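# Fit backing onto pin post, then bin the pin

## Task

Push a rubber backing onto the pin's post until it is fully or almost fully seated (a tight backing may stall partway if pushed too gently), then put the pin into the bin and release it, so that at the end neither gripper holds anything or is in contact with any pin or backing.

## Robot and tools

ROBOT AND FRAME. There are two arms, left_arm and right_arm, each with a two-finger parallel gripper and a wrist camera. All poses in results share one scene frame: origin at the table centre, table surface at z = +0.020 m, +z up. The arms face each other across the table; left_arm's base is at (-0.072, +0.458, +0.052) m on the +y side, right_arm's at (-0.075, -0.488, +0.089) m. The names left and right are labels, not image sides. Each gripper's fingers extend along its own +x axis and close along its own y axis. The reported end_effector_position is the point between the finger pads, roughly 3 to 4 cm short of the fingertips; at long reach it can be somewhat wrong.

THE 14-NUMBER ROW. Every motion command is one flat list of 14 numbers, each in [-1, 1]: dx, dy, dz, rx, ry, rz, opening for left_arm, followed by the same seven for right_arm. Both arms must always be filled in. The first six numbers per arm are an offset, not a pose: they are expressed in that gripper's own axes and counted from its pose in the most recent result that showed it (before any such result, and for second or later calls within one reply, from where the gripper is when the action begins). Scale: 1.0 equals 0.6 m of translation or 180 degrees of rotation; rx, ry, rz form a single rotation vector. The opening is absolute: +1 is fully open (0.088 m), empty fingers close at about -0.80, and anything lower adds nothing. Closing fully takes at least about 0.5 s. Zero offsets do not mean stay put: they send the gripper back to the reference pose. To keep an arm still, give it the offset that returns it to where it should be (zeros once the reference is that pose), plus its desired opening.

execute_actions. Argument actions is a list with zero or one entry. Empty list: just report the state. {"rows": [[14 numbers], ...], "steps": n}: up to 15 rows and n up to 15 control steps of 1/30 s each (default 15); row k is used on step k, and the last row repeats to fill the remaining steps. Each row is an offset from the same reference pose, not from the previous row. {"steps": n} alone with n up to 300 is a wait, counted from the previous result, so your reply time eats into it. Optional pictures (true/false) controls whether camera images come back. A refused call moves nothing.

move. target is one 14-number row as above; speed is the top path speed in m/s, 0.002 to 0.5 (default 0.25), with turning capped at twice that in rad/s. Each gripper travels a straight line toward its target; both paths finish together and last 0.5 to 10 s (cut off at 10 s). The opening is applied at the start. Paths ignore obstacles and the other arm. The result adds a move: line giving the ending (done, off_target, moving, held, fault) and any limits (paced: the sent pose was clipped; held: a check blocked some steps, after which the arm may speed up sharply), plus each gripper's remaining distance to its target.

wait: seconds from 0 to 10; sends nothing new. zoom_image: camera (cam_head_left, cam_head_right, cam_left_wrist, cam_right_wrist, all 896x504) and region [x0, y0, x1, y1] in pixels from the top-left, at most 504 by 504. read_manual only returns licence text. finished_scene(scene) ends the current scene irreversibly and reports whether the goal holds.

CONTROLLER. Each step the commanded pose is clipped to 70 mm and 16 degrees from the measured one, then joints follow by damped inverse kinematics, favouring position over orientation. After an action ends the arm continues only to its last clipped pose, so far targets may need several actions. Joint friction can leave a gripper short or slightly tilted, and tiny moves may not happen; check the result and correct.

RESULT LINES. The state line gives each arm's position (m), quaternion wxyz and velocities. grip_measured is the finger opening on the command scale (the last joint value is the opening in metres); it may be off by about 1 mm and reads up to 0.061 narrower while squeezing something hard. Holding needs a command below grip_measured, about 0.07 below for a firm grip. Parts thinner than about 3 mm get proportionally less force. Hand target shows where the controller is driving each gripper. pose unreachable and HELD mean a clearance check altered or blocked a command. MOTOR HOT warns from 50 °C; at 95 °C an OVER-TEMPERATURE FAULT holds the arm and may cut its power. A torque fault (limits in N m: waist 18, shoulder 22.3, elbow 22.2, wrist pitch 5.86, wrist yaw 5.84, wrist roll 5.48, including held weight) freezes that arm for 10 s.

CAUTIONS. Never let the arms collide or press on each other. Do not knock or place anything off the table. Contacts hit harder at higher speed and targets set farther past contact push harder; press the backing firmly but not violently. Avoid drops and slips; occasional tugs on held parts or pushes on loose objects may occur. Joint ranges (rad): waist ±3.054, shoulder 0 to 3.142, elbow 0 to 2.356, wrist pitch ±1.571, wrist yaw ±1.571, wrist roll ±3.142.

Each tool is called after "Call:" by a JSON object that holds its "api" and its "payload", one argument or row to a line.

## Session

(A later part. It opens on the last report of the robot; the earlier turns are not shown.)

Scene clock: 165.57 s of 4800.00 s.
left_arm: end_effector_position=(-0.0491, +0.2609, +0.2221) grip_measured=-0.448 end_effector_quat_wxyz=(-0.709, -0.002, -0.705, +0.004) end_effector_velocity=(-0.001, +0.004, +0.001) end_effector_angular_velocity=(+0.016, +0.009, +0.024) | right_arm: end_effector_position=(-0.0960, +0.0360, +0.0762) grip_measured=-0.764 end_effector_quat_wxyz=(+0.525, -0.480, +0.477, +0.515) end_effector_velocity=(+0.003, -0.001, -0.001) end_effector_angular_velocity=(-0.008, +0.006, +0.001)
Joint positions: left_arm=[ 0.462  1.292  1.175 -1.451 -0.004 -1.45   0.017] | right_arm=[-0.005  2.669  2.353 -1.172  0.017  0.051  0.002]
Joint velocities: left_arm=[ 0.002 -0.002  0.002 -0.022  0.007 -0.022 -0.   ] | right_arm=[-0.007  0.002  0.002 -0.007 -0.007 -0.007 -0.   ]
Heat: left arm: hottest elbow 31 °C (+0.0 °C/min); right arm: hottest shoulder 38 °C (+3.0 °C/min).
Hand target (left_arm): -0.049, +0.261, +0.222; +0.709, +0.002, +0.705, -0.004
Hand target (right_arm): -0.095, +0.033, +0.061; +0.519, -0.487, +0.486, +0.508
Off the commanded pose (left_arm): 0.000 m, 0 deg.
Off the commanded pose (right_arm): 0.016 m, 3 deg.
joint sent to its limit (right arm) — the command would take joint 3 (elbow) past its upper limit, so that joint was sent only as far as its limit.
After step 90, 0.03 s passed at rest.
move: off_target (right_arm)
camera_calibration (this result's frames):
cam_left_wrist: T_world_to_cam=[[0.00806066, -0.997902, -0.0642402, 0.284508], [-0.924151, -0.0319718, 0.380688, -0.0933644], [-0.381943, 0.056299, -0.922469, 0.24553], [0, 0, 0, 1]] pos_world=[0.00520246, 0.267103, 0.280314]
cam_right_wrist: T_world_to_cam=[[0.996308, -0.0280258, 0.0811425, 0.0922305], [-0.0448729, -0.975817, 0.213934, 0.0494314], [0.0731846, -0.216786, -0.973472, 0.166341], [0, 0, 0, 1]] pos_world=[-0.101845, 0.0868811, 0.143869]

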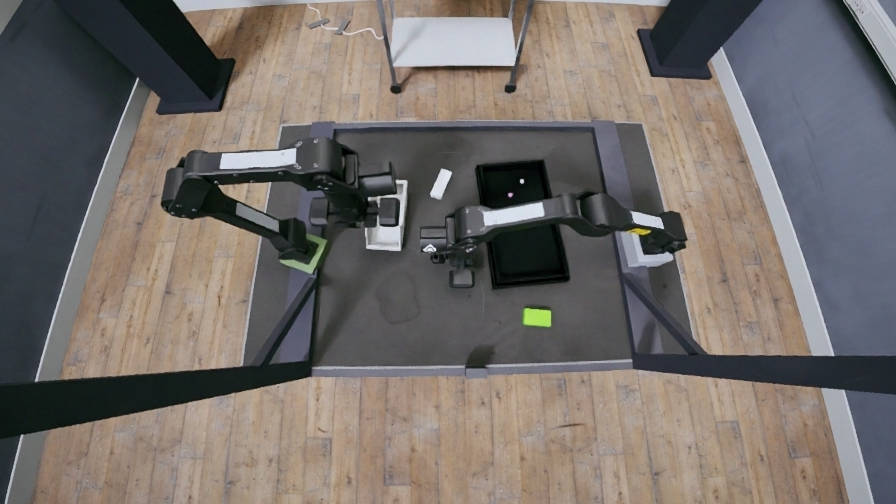

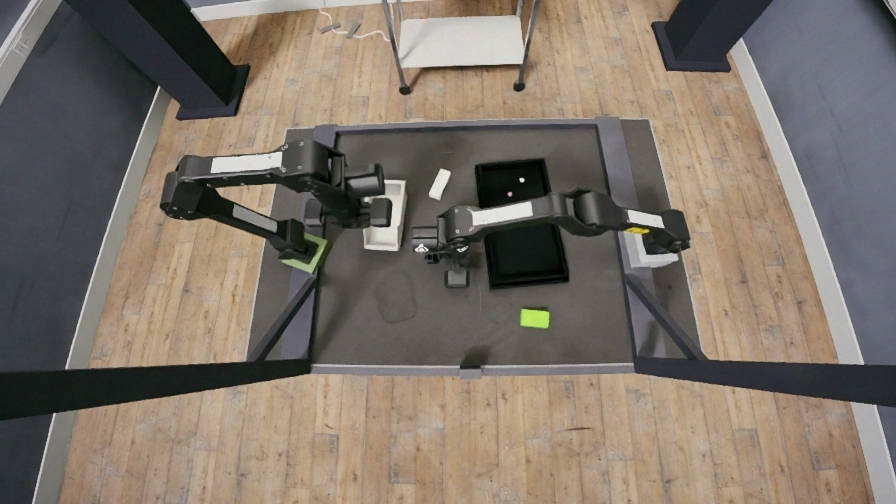

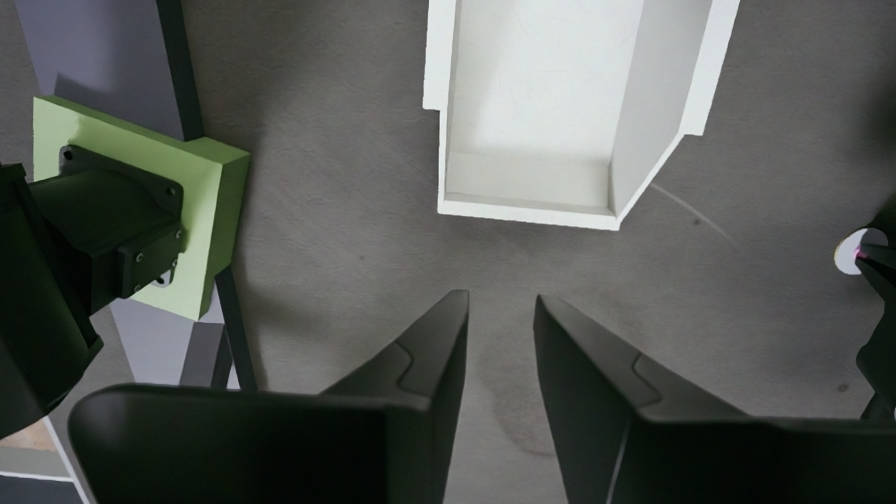

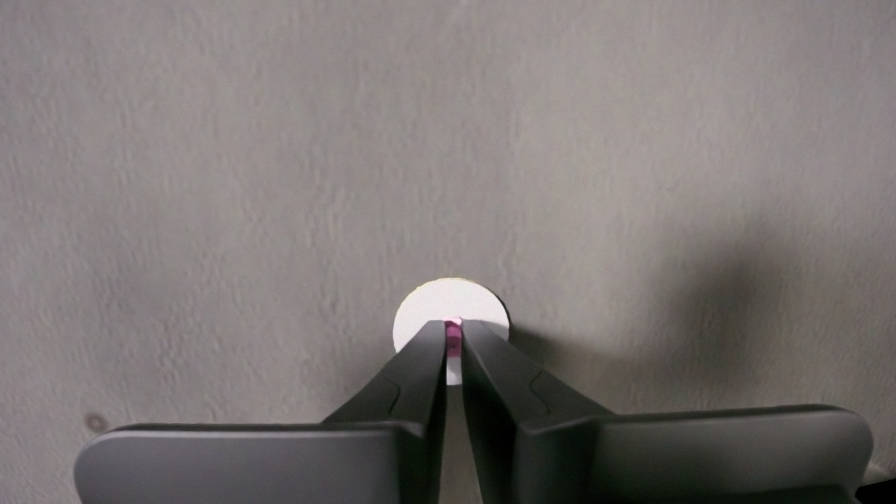

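Call:
{"api": "move", "payload": {
  "target": [0,0,0,0,0,0,-0.45,0.04,0,-0.01,0,0.005,0,-0.85],
  "speed": 0.03
}}

Scene clock: 168.13 s of 4800.00 s.
left_arm: end_effector_position=(-0.0491, +0.2609, +0.2221) grip_measured=-0.448 end_effector_quat_wxyz=(-0.709, -0.002, -0.705, +0.004) end_effector_velocity=(-0.001, +0.005, -0.000) end_effector_angular_velocity=(+0.023, -0.005, +0.000) | right_arm: end_effector_position=(-0.0961, +0.0385, +0.0724) grip_measured=-0.764 end_effector_quat_wxyz=(+0.531, -0.474, +0.472, +0.521) end_effector_velocity=(-0.005, +0.002, -0.002) end_effector_angular_velocity=(+0.011, +0.020, +0.027)
Joint positions: left_arm=[ 0.462  1.292  1.175 -1.451 -0.004 -1.45   0.017] | right_arm=[-0.005  2.655  2.308 -1.119  0.017  0.051  0.002]
Joint velocities: left_arm=[-0.007 -0.002 -0.002 -0.022 -0.007 -0.007  0.   ] | right_arm=[ 0.002 -0.002 -0.012  0.022 -0.022 -0.022 -0.   ]
Heat: left arm: hottest elbow 31 °C (+0.0 °C/min); right arm: hottest shoulder 38 °C (+2.0 °C/min).
Hand target (left_arm): -0.049, +0.261, +0.222; +0.709, +0.002, +0.705, -0.004
Hand target (right_arm): -0.096, +0.031, +0.052; +0.521, -0.485, +0.482, +0.511
Off the commanded pose (left_arm): 0.000 m, 0 deg.
Off the commanded pose (right_arm): 0.022 m, 2 deg.
move: off_target (right_arm)
camera_calibration (this result's frames):
cam_left_wrist: T_world_to_cam=[[0.00806066, -0.997902, -0.0642402, 0.284508], [-0.924151, -0.0319718, 0.380688, -0.0933644], [-0.381943, 0.056299, -0.922469, 0.24553], [0, 0, 0, 1]] pos_world=[0.00520246, 0.267103, 0.280314]
cam_right_wrist: T_world_to_cam=[[0.99639, -0.0298622, 0.0794727, 0.0929187], [-0.0446678, -0.980454, 0.191613, 0.0544952], [0.0721973, -0.194471, -0.978248, 0.162583], [0, 0, 0, 1]] pos_world=[-0.101887, 0.0878223, 0.14122]

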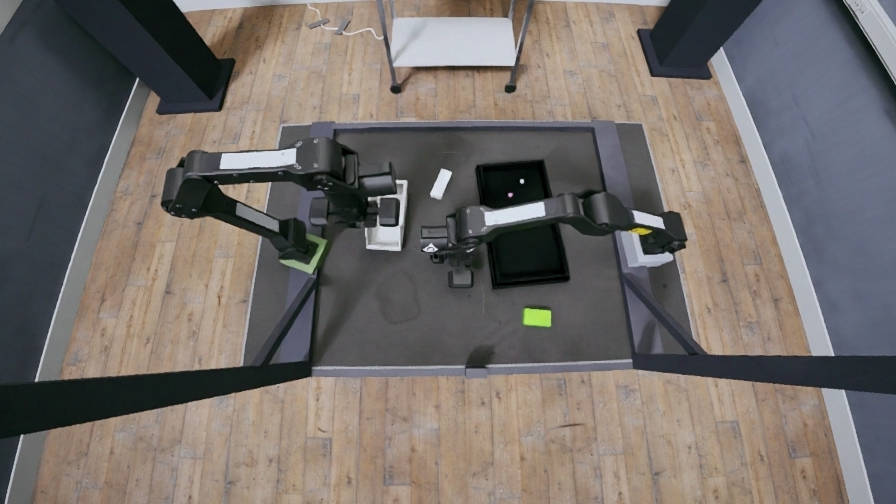

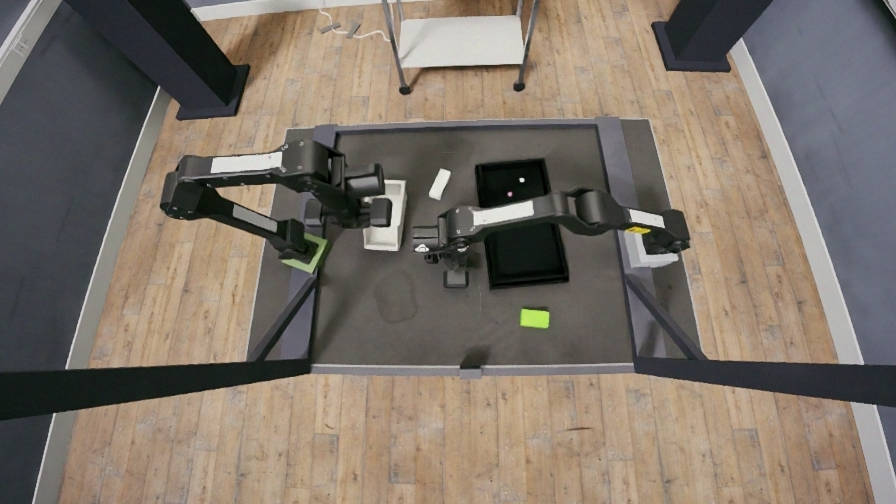

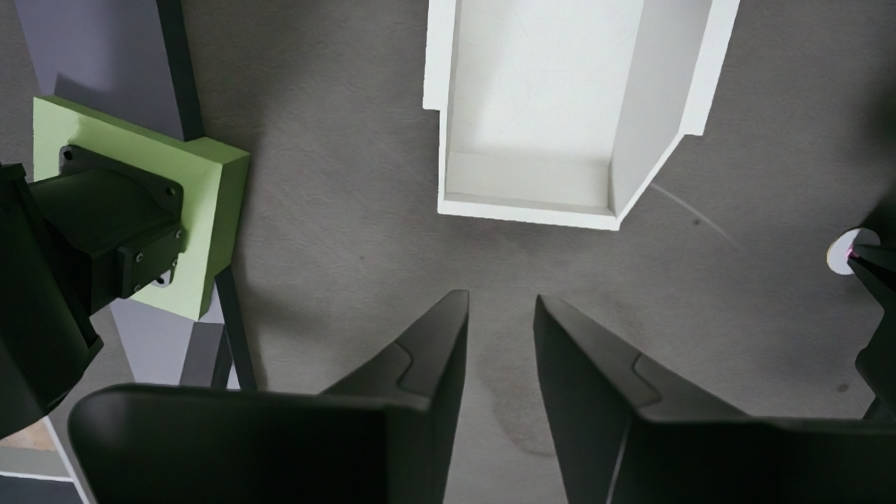

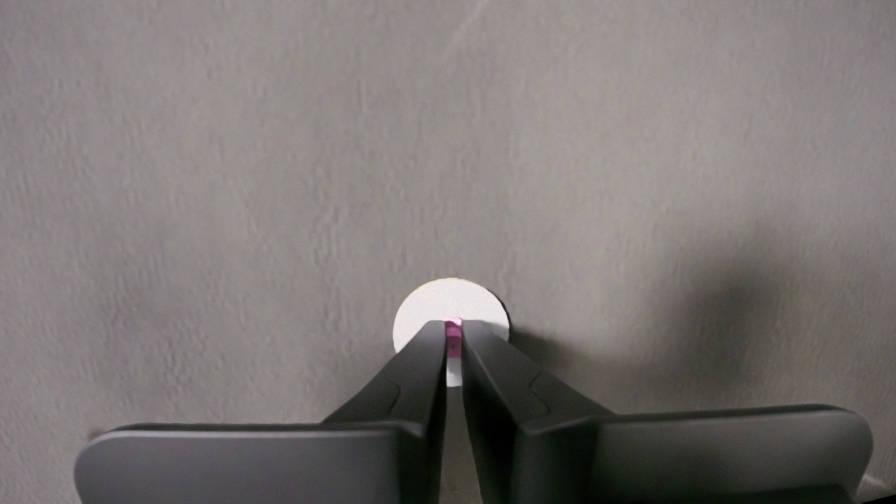

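Call:
{"api": "move", "payload": {
  "target": [0,0,0,0,0,0,-0.45,0,0,0,0,0,0,-0.55]
}}

Call:
{"api": "move", "payload": {
  "target": [0,0,-0.077,0,0,0,-0.45,-0.12,0,0,0,0,0,-0.55],
  "speed": 0.2
}}

Call:
{"api": "move", "payload": {
  "target": [0.1,-0.325,0,0,0,0,-0.45,-0.08,0,-0.45,0,0,0,-0.55],
  "speed": 0.3
}}

Scene clock: 173.30 s of 4800.00 s.
left_arm: end_effector_position=(-0.0491, +0.2609, +0.2221) grip_measured=-0.448 end_effector_quat_wxyz=(-0.709, -0.002, -0.705, +0.004) end_effector_velocity=(+0.004, -0.001, -0.000) end_effector_angular_velocity=(-0.003, -0.037, +0.000) | right_arm: end_effector_position=(-0.0961, +0.0394, +0.0747) grip_measured=-0.553 end_effector_quat_wxyz=(+0.532, -0.472, +0.470, +0.522) end_effector_velocity=(+0.000, -0.002, +0.000) end_effector_angular_velocity=(-0.008, +0.006, +0.006)
Joint positions: left_arm=[ 0.462  1.292  1.175 -1.451 -0.004 -1.45   0.017] | right_arm=[-0.005  2.65   2.308 -1.116  0.017  0.051  0.012]
Joint velocities: left_arm=[-0.007 -0.002 -0.002  0.007 -0.037 -0.007 -0.   ] | right_arm=[-0.002 -0.002 -0.002 -0.007 -0.007 -0.007  0.   ]
Heat: left arm: hottest elbow 31 °C (+0.0 °C/min); right arm: hottest shoulder 40 °C (+4.0 °C/min).
Hand target (left_arm): -0.049, +0.261, +0.222; +0.709, +0.002, +0.705, -0.004
Hand target (right_arm): -0.096, +0.038, +0.072; +0.531, -0.474, +0.472, +0.521
Off the commanded pose (left_arm): 0.000 m, 0 deg.
Off the commanded pose (right_arm): 0.002 m, 0 deg.
After step 90, 1.47 s passed at rest.
move: done
camera_calibration (this result's frames):
cam_left_wrist: T_world_to_cam=[[0.00806066, -0.997902, -0.0642402, 0.284508], [-0.924151, -0.0319718, 0.380688, -0.0933644], [-0.381943, 0.056299, -0.922469, 0.24553], [0, 0, 0, 1]] pos_world=[0.00520246, 0.267103, 0.280314]
cam_right_wrist: T_world_to_cam=[[0.996412, -0.0303756, 0.078992, 0.0928665], [-0.0446138, -0.981675, 0.185269, 0.0555146], [0.0719168, -0.188129, -0.979508, 0.164811], [0, 0, 0, 1]] pos_world=[-0.101909, 0.0883238, 0.143813]

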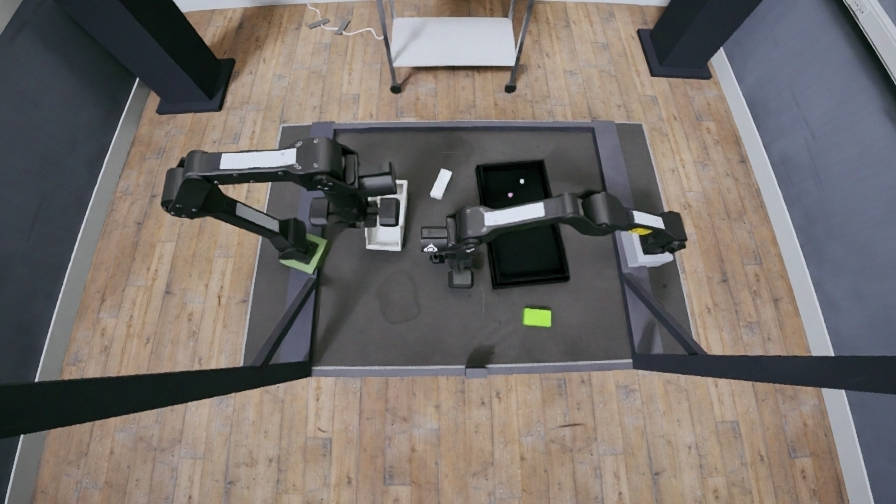

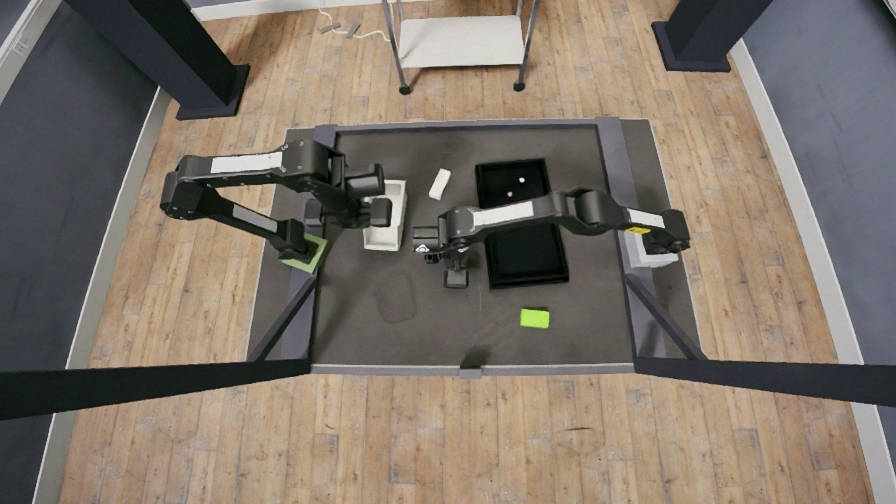

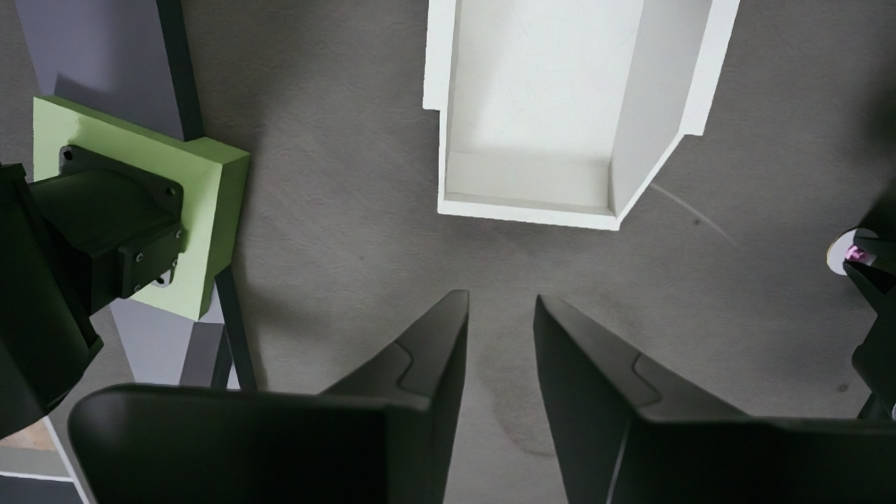

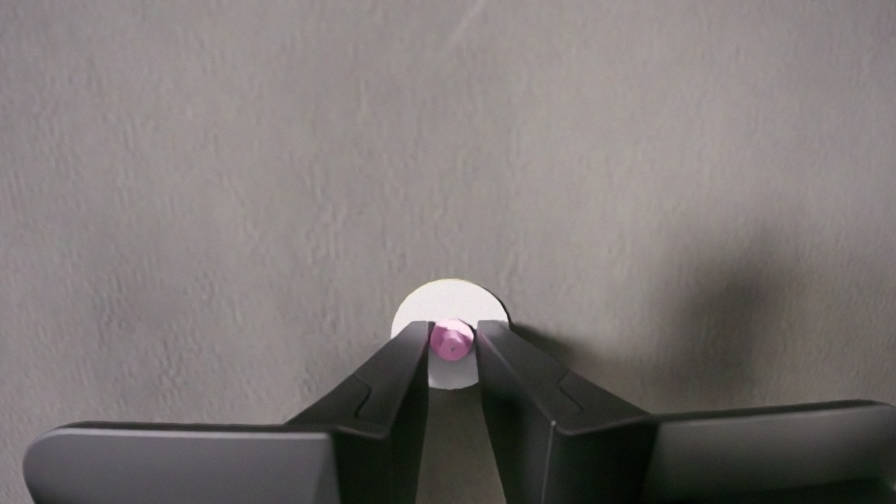

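Scene clock: 174.20 s of 4800.00 s.
left_arm: end_effector_position=(-0.0943, +0.2609, +0.2221) grip_measured=-0.448 end_effector_quat_wxyz=(-0.709, -0.003, -0.705, +0.006) end_effector_velocity=(-0.004, +0.004, -0.001) end_effector_angular_velocity=(+0.013, +0.006, +0.005) | right_arm: end_effector_position=(-0.0957, +0.0305, +0.1419) grip_measured=-0.552 end_effector_quat_wxyz=(+0.538, -0.464, +0.463, +0.529) end_effector_velocity=(+0.000, +0.001, +0.001) end_effector_angular_velocity=(+0.007, +0.007, +0.006)
Joint positions: left_arm=[ 0.232  1.292  1.175 -1.451 -0.006 -1.678  0.017] | right_arm=[-0.005  2.535  2.353 -1.25   0.017  0.051  0.012]
Joint velocities: left_arm=[-0.017 -0.002 -0.007 -0.007  0.007 -0.022  0.   ] | right_arm=[-0.002 -0.002 -0.002  0.007 -0.007 -0.007 -0.   ]
Heat: left arm: hottest elbow 30 °C (-1.0 °C/min); right arm: hottest shoulder 40 °C (+4.0 °C/min).
Hand target (left_arm): -0.095, +0.261, +0.222; +0.710, +0.002, +0.704, -0.005
Hand target (right_arm): -0.097, +0.030, +0.146; +0.540, -0.463, +0.461, +0.531
Off the commanded pose (left_arm): 0.001 m, 0 deg.
Off the commanded pose (right_arm): 0.005 m, 2 deg.
joint sent to its limit (right arm) — the command would take joint 3 (elbow) past its upper limit, so that joint was sent only as far as its limit.
move: done
camera_calibration (this result's frames):
cam_left_wrist: T_world_to_cam=[[0.0054942, -0.997997, -0.0630166, 0.28438], [-0.9248, -0.0290442, 0.379344, -0.13573], [-0.380415, 0.0561935, -0.923107, 0.228554], [0, 0, 0, 1]] pos_world=[-0.0401406, 0.267025, 0.280389]
cam_right_wrist: T_world_to_cam=[[0.996508, -0.0325441, 0.0768902, 0.0872629], [-0.0444026, -0.986449, 0.157945, 0.0383448], [0.0707081, -0.160808, -0.98445, 0.228721], [0, 0, 0, 1]] pos_world=[-0.101428, 0.0774452, 0.212399]

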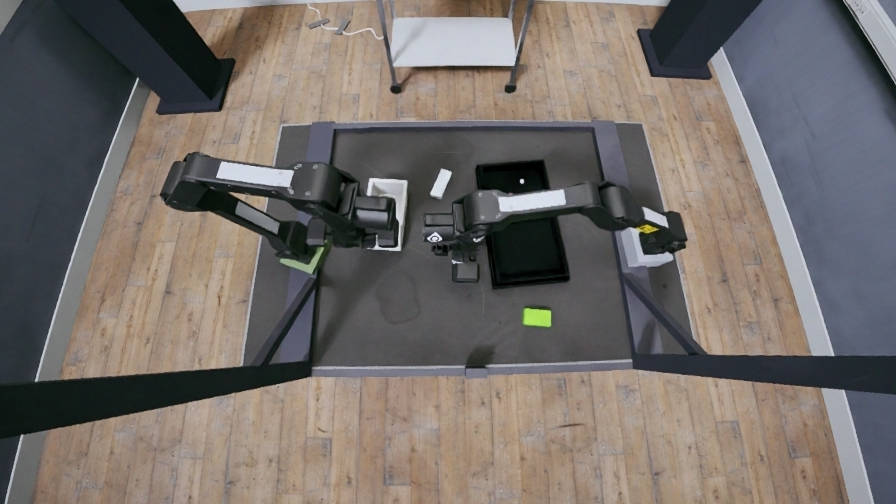

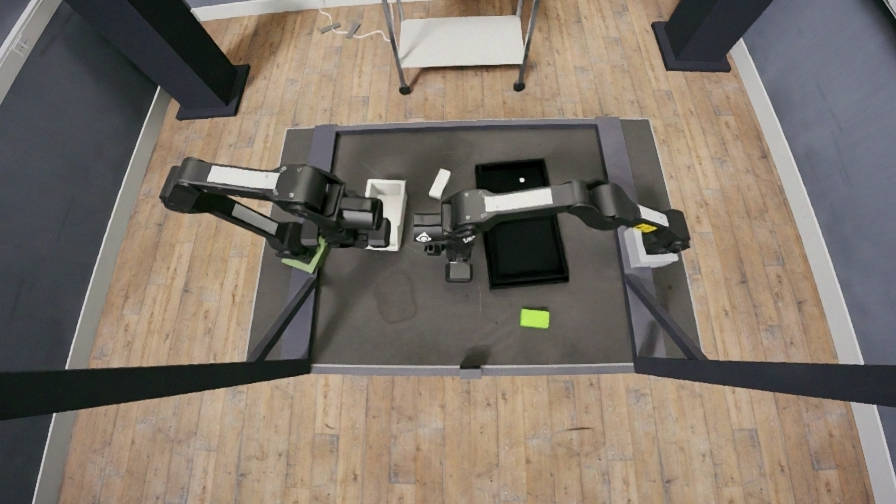

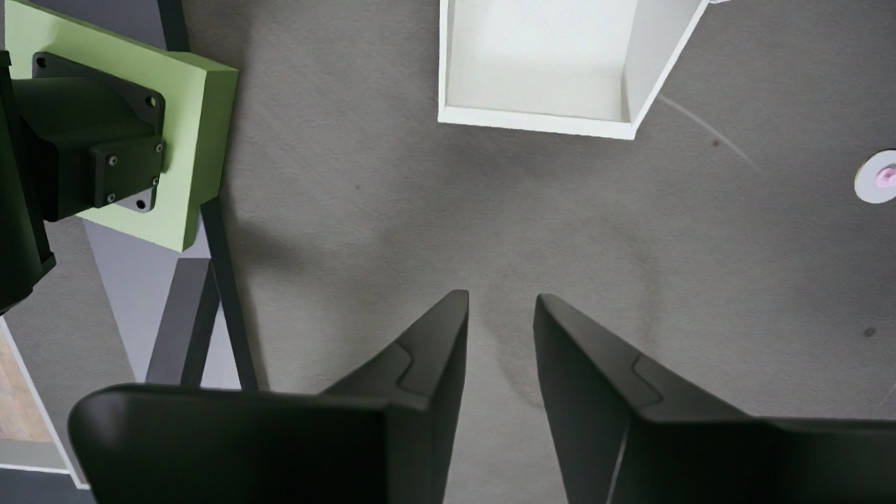

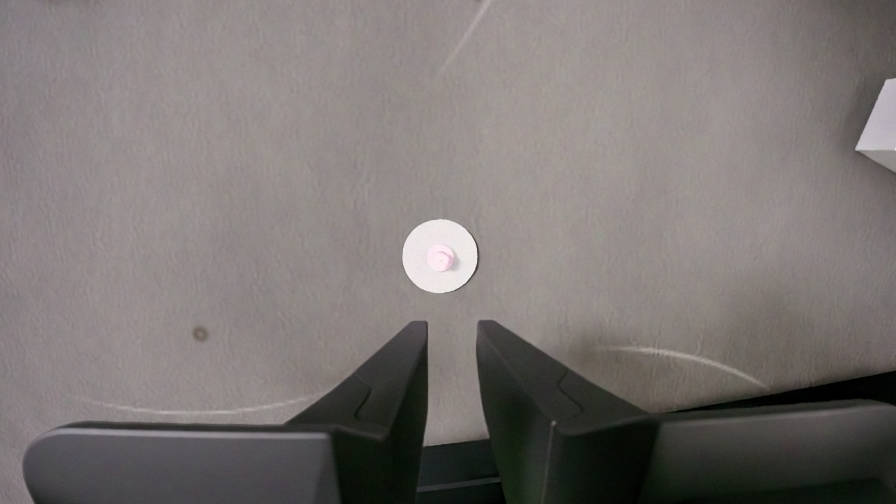

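Scene clock: 175.80 s of 4800.00 s.
left_arm: end_effector_position=(-0.0988, +0.0680, +0.1671) grip_measured=-0.448 end_effector_quat_wxyz=(-0.709, -0.001, -0.705, +0.006) end_effector_velocity=(+0.000, -0.000, -0.003) end_effector_angular_velocity=(+0.012, -0.008, +0.005) | right_arm: end_effector_position=(-0.1000, -0.2405, +0.1512) grip_measured=-0.552 end_effector_quat_wxyz=(+0.538, -0.463, +0.463, +0.531) end_effector_velocity=(+0.001, -0.004, +0.000) end_effector_angular_velocity=(-0.002, -0.006, -0.006)
Joint positions: left_arm=[ 0.279  2.031  1.764 -1.297 -0.006 -1.633  0.017] | right_arm=[ 0.065  1.424  0.833 -0.839  0.024  0.12   0.012]
Joint velocities: left_arm=[-0.002  0.012  0.007 -0.007 -0.007 -0.007  0.   ] | right_arm=[ 0.002 -0.017 -0.012 -0.007  0.007  0.007 -0.   ]
Heat: left arm: hottest elbow 31 °C (+0.0 °C/min); right arm: hottest shoulder 41 °C (+5.0 °C/min).
Hand target (left_arm): -0.098, +0.065, +0.165; +0.709, +0.003, +0.705, -0.006
Hand target (right_arm): -0.100, -0.244, +0.150; +0.538, -0.464, +0.463, +0.529
Off the commanded pose (left_arm): 0.005 m, 0 deg.
Off the commanded pose (right_arm): 0.004 m, 0 deg.
move: done
camera_calibration (this result's frames):
cam_left_wrist: T_world_to_cam=[[0.00777422, -0.998198, -0.0594945, 0.088079], [-0.924695, -0.029823, 0.379538, -0.124588], [-0.380629, 0.0520637, -0.923261, 0.187213], [0, 0, 0, 1]] pos_world=[-0.0446319, 0.0744577, 0.225372]
cam_right_wrist: T_world_to_cam=[[0.996741, -0.0326063, 0.0737786, 0.0824672], [-0.0438121, -0.986821, 0.155773, -0.230305], [0.0677271, -0.158498, -0.985034, 0.194937], [0, 0, 0, 1]] pos_world=[-0.105491, -0.193683, 0.22181]

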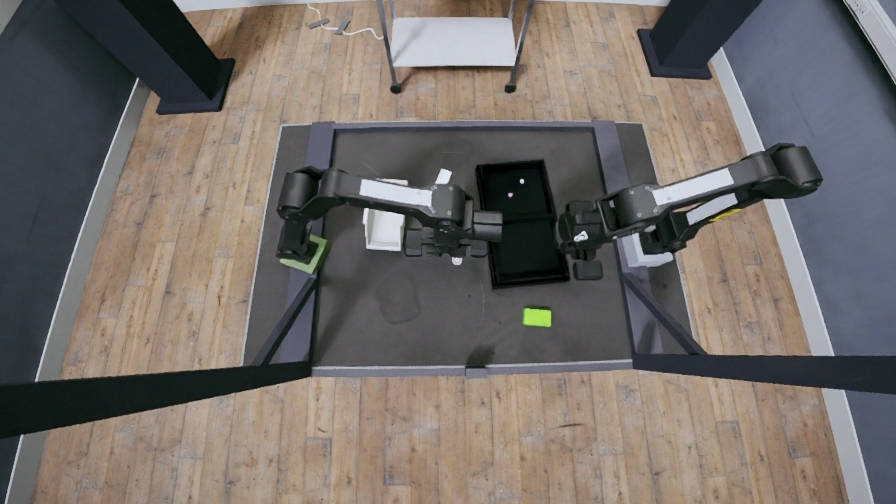

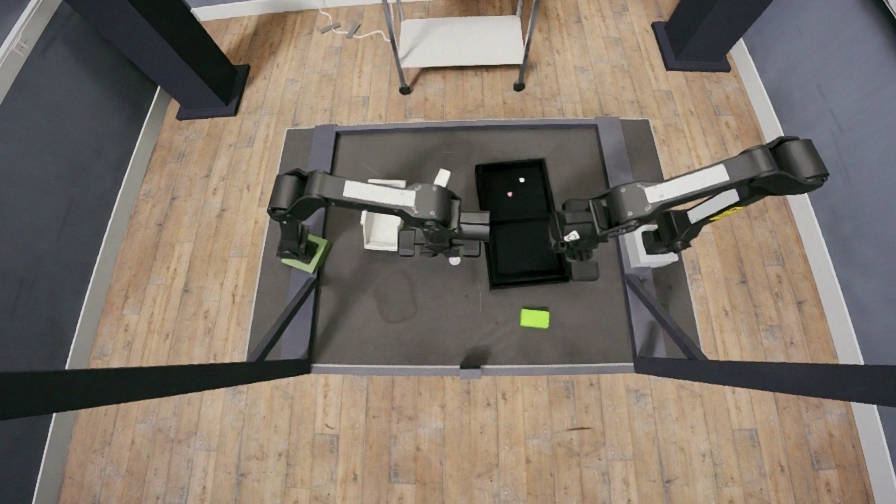

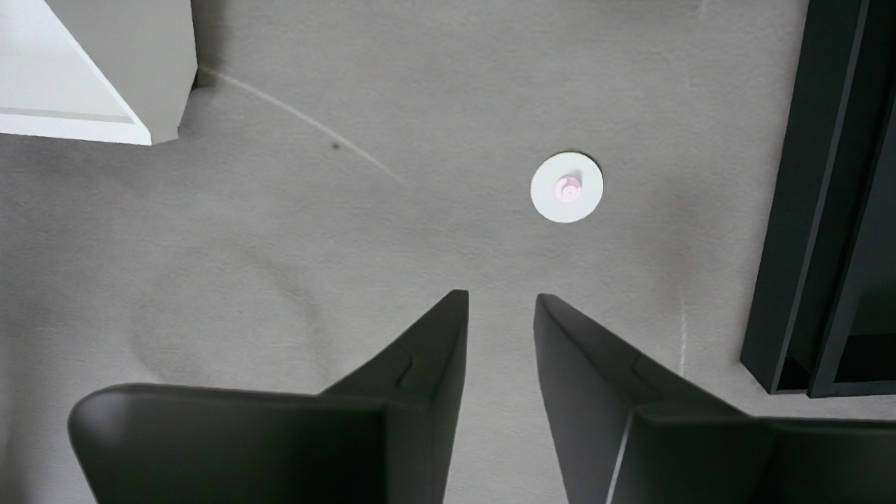

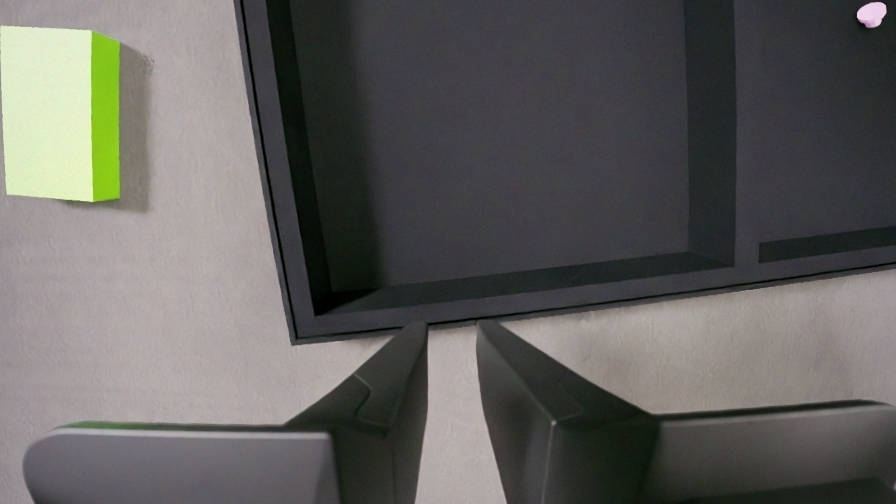

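Call:
{"api": "move", "payload": {
  "target": [0.085,-0.052,0.013,0,0,0,-0.45,0,0,0,0,0,0,-0.55],
  "speed": 0.15
}}

Scene clock: 182.10 s of 4800.00 s.
left_arm: end_effector_position=(-0.0924, +0.0390, +0.1198) grip_measured=-0.448 end_effector_quat_wxyz=(-0.709, +0.001, -0.705, +0.005) end_effector_velocity=(+0.000, +0.006, -0.004) end_effector_angular_velocity=(+0.031, -0.009, +0.005) | right_arm: end_effector_position=(-0.1000, -0.2407, +0.1514) grip_measured=-0.552 end_effector_quat_wxyz=(+0.538, -0.463, +0.463, +0.531) end_effector_velocity=(-0.000, -0.004, -0.003) end_effector_angular_velocity=(-0.018, +0.004, +0.006)
Joint positions: left_arm=[ 0.299  2.167  1.783 -1.179 -0.006 -1.616  0.017] | right_arm=[ 0.065  1.423  0.832 -0.839  0.024  0.12   0.012]
Joint velocities: left_arm=[-0.002  0.007 -0.002 -0.022 -0.007 -0.007 -0.   ] | right_arm=[-0.002  0.002 -0.007 -0.007 -0.007 -0.007 -0.   ]
Heat: left arm: hottest elbow 31 °C (+0.0 °C/min); right arm: hottest shoulder 39 °C (+3.0 °C/min).
Hand target (left_arm): -0.092, +0.036, +0.117; +0.709, +0.001, +0.705, -0.006
Hand target (right_arm): -0.100, -0.240, +0.151; +0.538, -0.463, +0.463, +0.531
Off the commanded pose (left_arm): 0.004 m, 0 deg.
Off the commanded pose (right_arm): 0.000 m, 0 deg.
After step 90, 2.30 s passed at rest.
move: done
camera_calibration (this result's frames):
cam_left_wrist: T_world_to_cam=[[0.0104461, -0.998213, -0.0588385, 0.0563849], [-0.924648, -0.0320438, 0.379472, -0.101447], [-0.38068, 0.0504408, -0.92333, 0.147499], [0, 0, 0, 1]] pos_world=[-0.0382423, 0.0455934, 0.178004]
cam_right_wrist: T_world_to_cam=[[0.996723, -0.0327153, 0.0739858, 0.0824097], [-0.0438976, -0.986944, 0.154969, -0.230412], [0.06795, -0.157709, -0.985145, 0.195284], [0, 0, 0, 1]] pos_world=[-0.105524, -0.193909, 0.221993]

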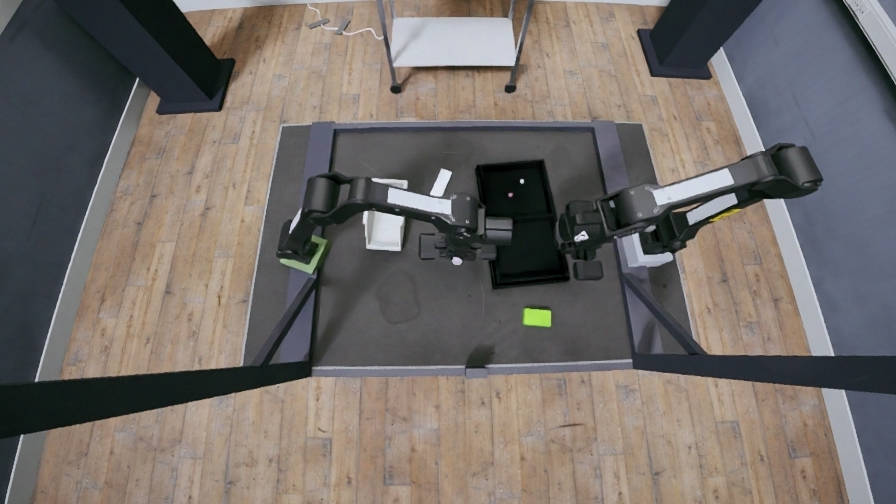

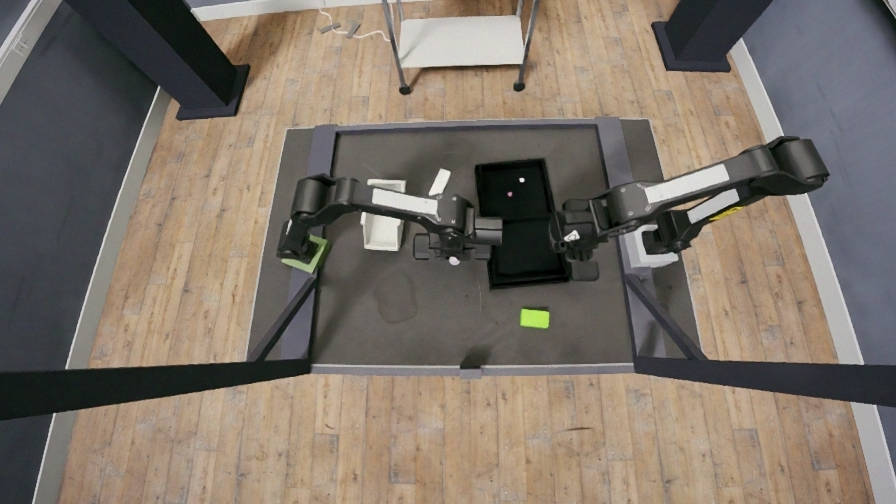

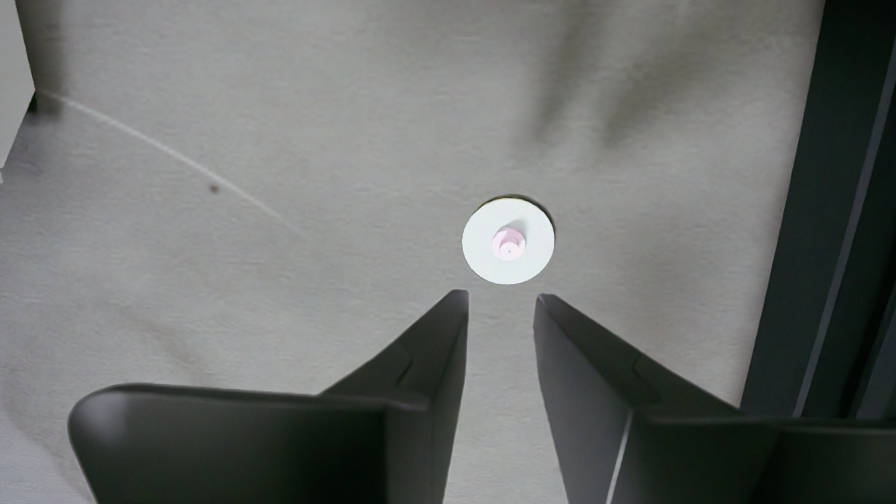

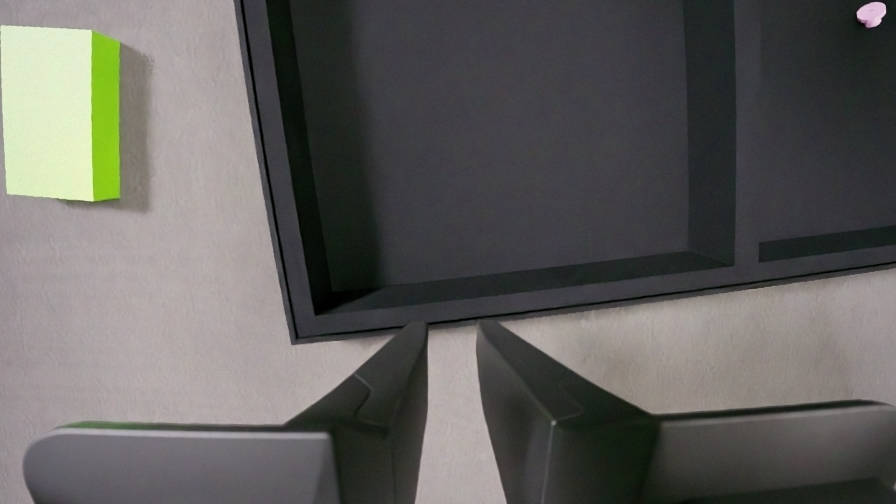

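Call:
{"api": "move", "payload": {
  "target": [0.043,-0.008,0,0,0,0,-0.5,0,0,0,0,0,0,-0.55],
  "speed": 0.08
}}

Call:
{"api": "zoom_image", "payload": {
  "camera": "cam_left_wrist",
  "region": [435,230,575,370]
}}

Scene clock: 186.50 s of 4800.00 s.
left_arm: end_effector_position=(-0.0928, +0.0310, +0.1024) grip_measured=-0.498 end_effector_quat_wxyz=(-0.709, +0.008, -0.705, +0.013) end_effector_velocity=(+0.002, +0.002, +0.000) end_effector_angular_velocity=(+0.006, -0.022, +0.006) | right_arm: end_effector_position=(-0.1000, -0.2407, +0.1514) grip_measured=-0.552 end_effector_quat_wxyz=(+0.538, -0.463, +0.463, +0.531) end_effector_velocity=(+0.002, -0.002, -0.000) end_effector_angular_velocity=(-0.007, -0.009, +0.004)
Joint positions: left_arm=[ 0.299  2.193  1.755 -1.104 -0.006 -1.616  0.015] | right_arm=[ 0.065  1.423  0.832 -0.839  0.024  0.12   0.012]
Joint velocities: left_arm=[-0.002 -0.002 -0.002 -0.007 -0.022 -0.007 -0.   ] | right_arm=[-0.002 -0.002 -0.002 -0.007  0.007 -0.007 -0.   ]
Heat: left arm: hottest elbow 31 °C (+0.0 °C/min); right arm: hottest shoulder 38 °C (+2.0 °C/min).
Hand target (left_arm): -0.093, +0.034, +0.094; +0.709, -0.001, +0.705, -0.005
Hand target (right_arm): -0.100, -0.241, +0.151; +0.538, -0.463, +0.463, +0.531
Off the commanded pose (left_arm): 0.009 m, 1 deg.
Off the commanded pose (right_arm): 0.000 m, 0 deg.
After step 90, 0.57 s passed at rest.
move: off_target (left_arm)
camera_calibration (this result's frames):
cam_left_wrist: T_world_to_cam=[[0.0103937, -0.999227, -0.0379226, 0.0453175], [-0.924236, -0.0240758, 0.381062, -0.095868], [-0.38168, 0.0310888, -0.923771, 0.132271], [0, 0, 0, 1]] pos_world=[-0.0385903, 0.0388622, 0.160439]
cam_right_wrist: T_world_to_cam=[[0.996723, -0.0327153, 0.0739858, 0.0824097], [-0.0438976, -0.986944, 0.154969, -0.230412], [0.06795, -0.157709, -0.985145, 0.195284], [0, 0, 0, 1]] pos_world=[-0.105524, -0.193909, 0.221993]

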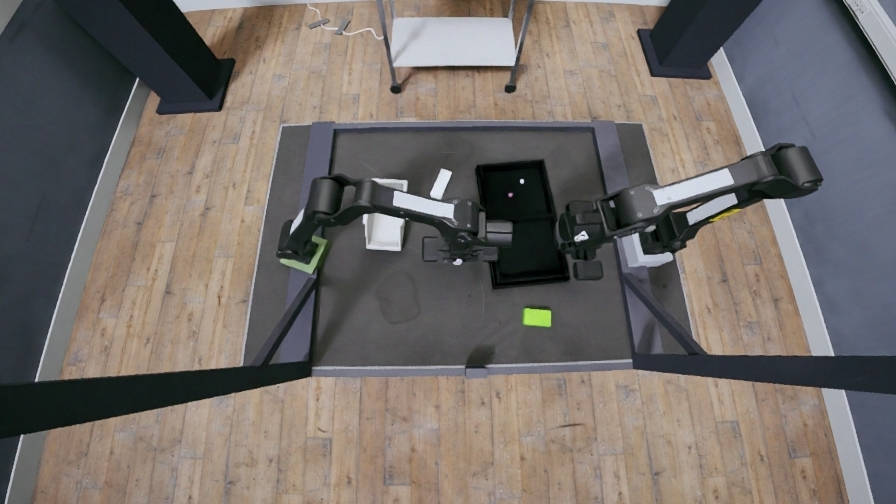

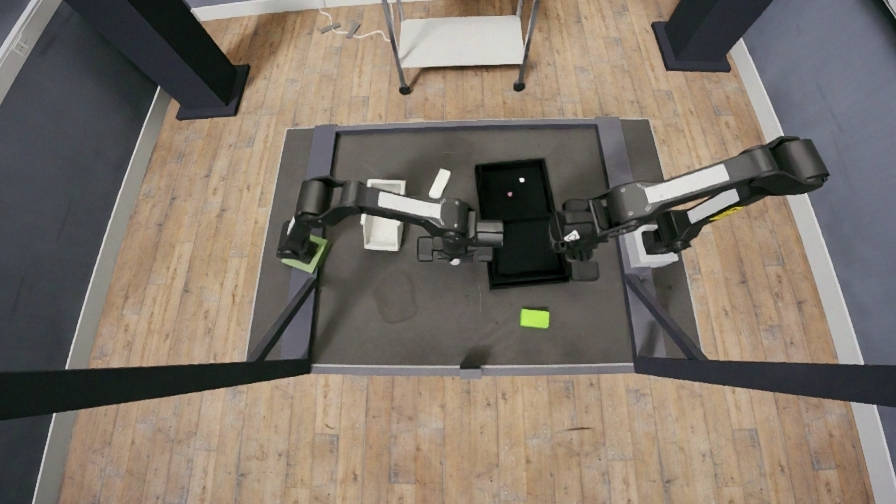

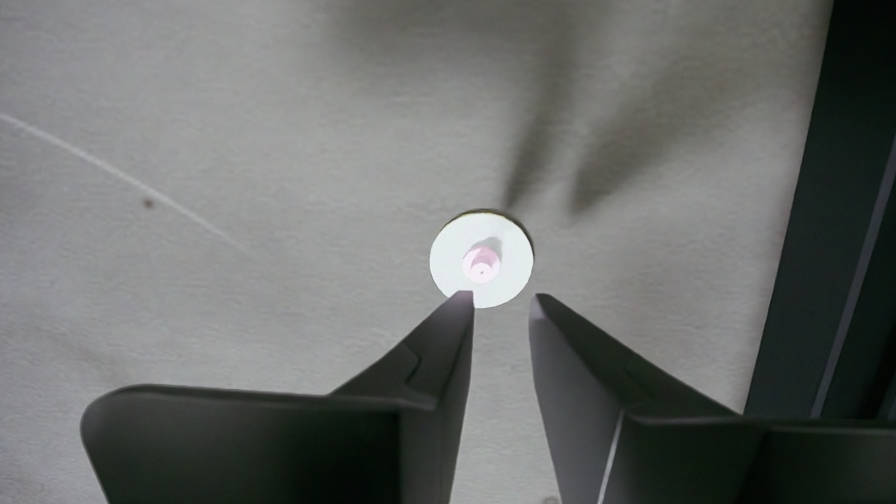

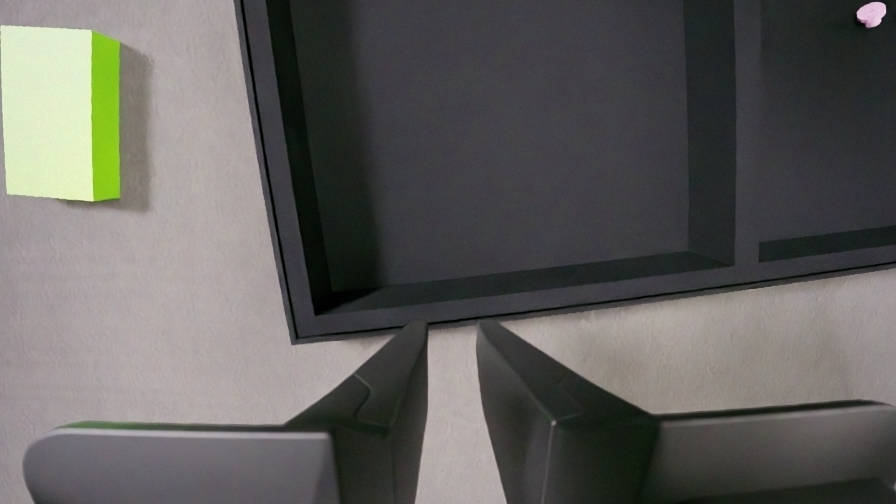

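Region (435, 230, 575, 370) of cam_left_wrist's 896x504 image, scaled by 3.600, with more detail than that image has.

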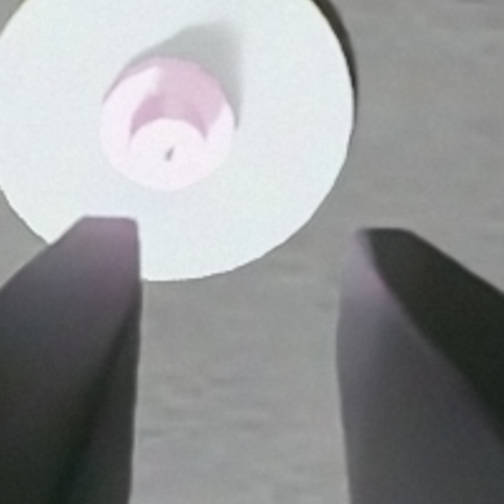

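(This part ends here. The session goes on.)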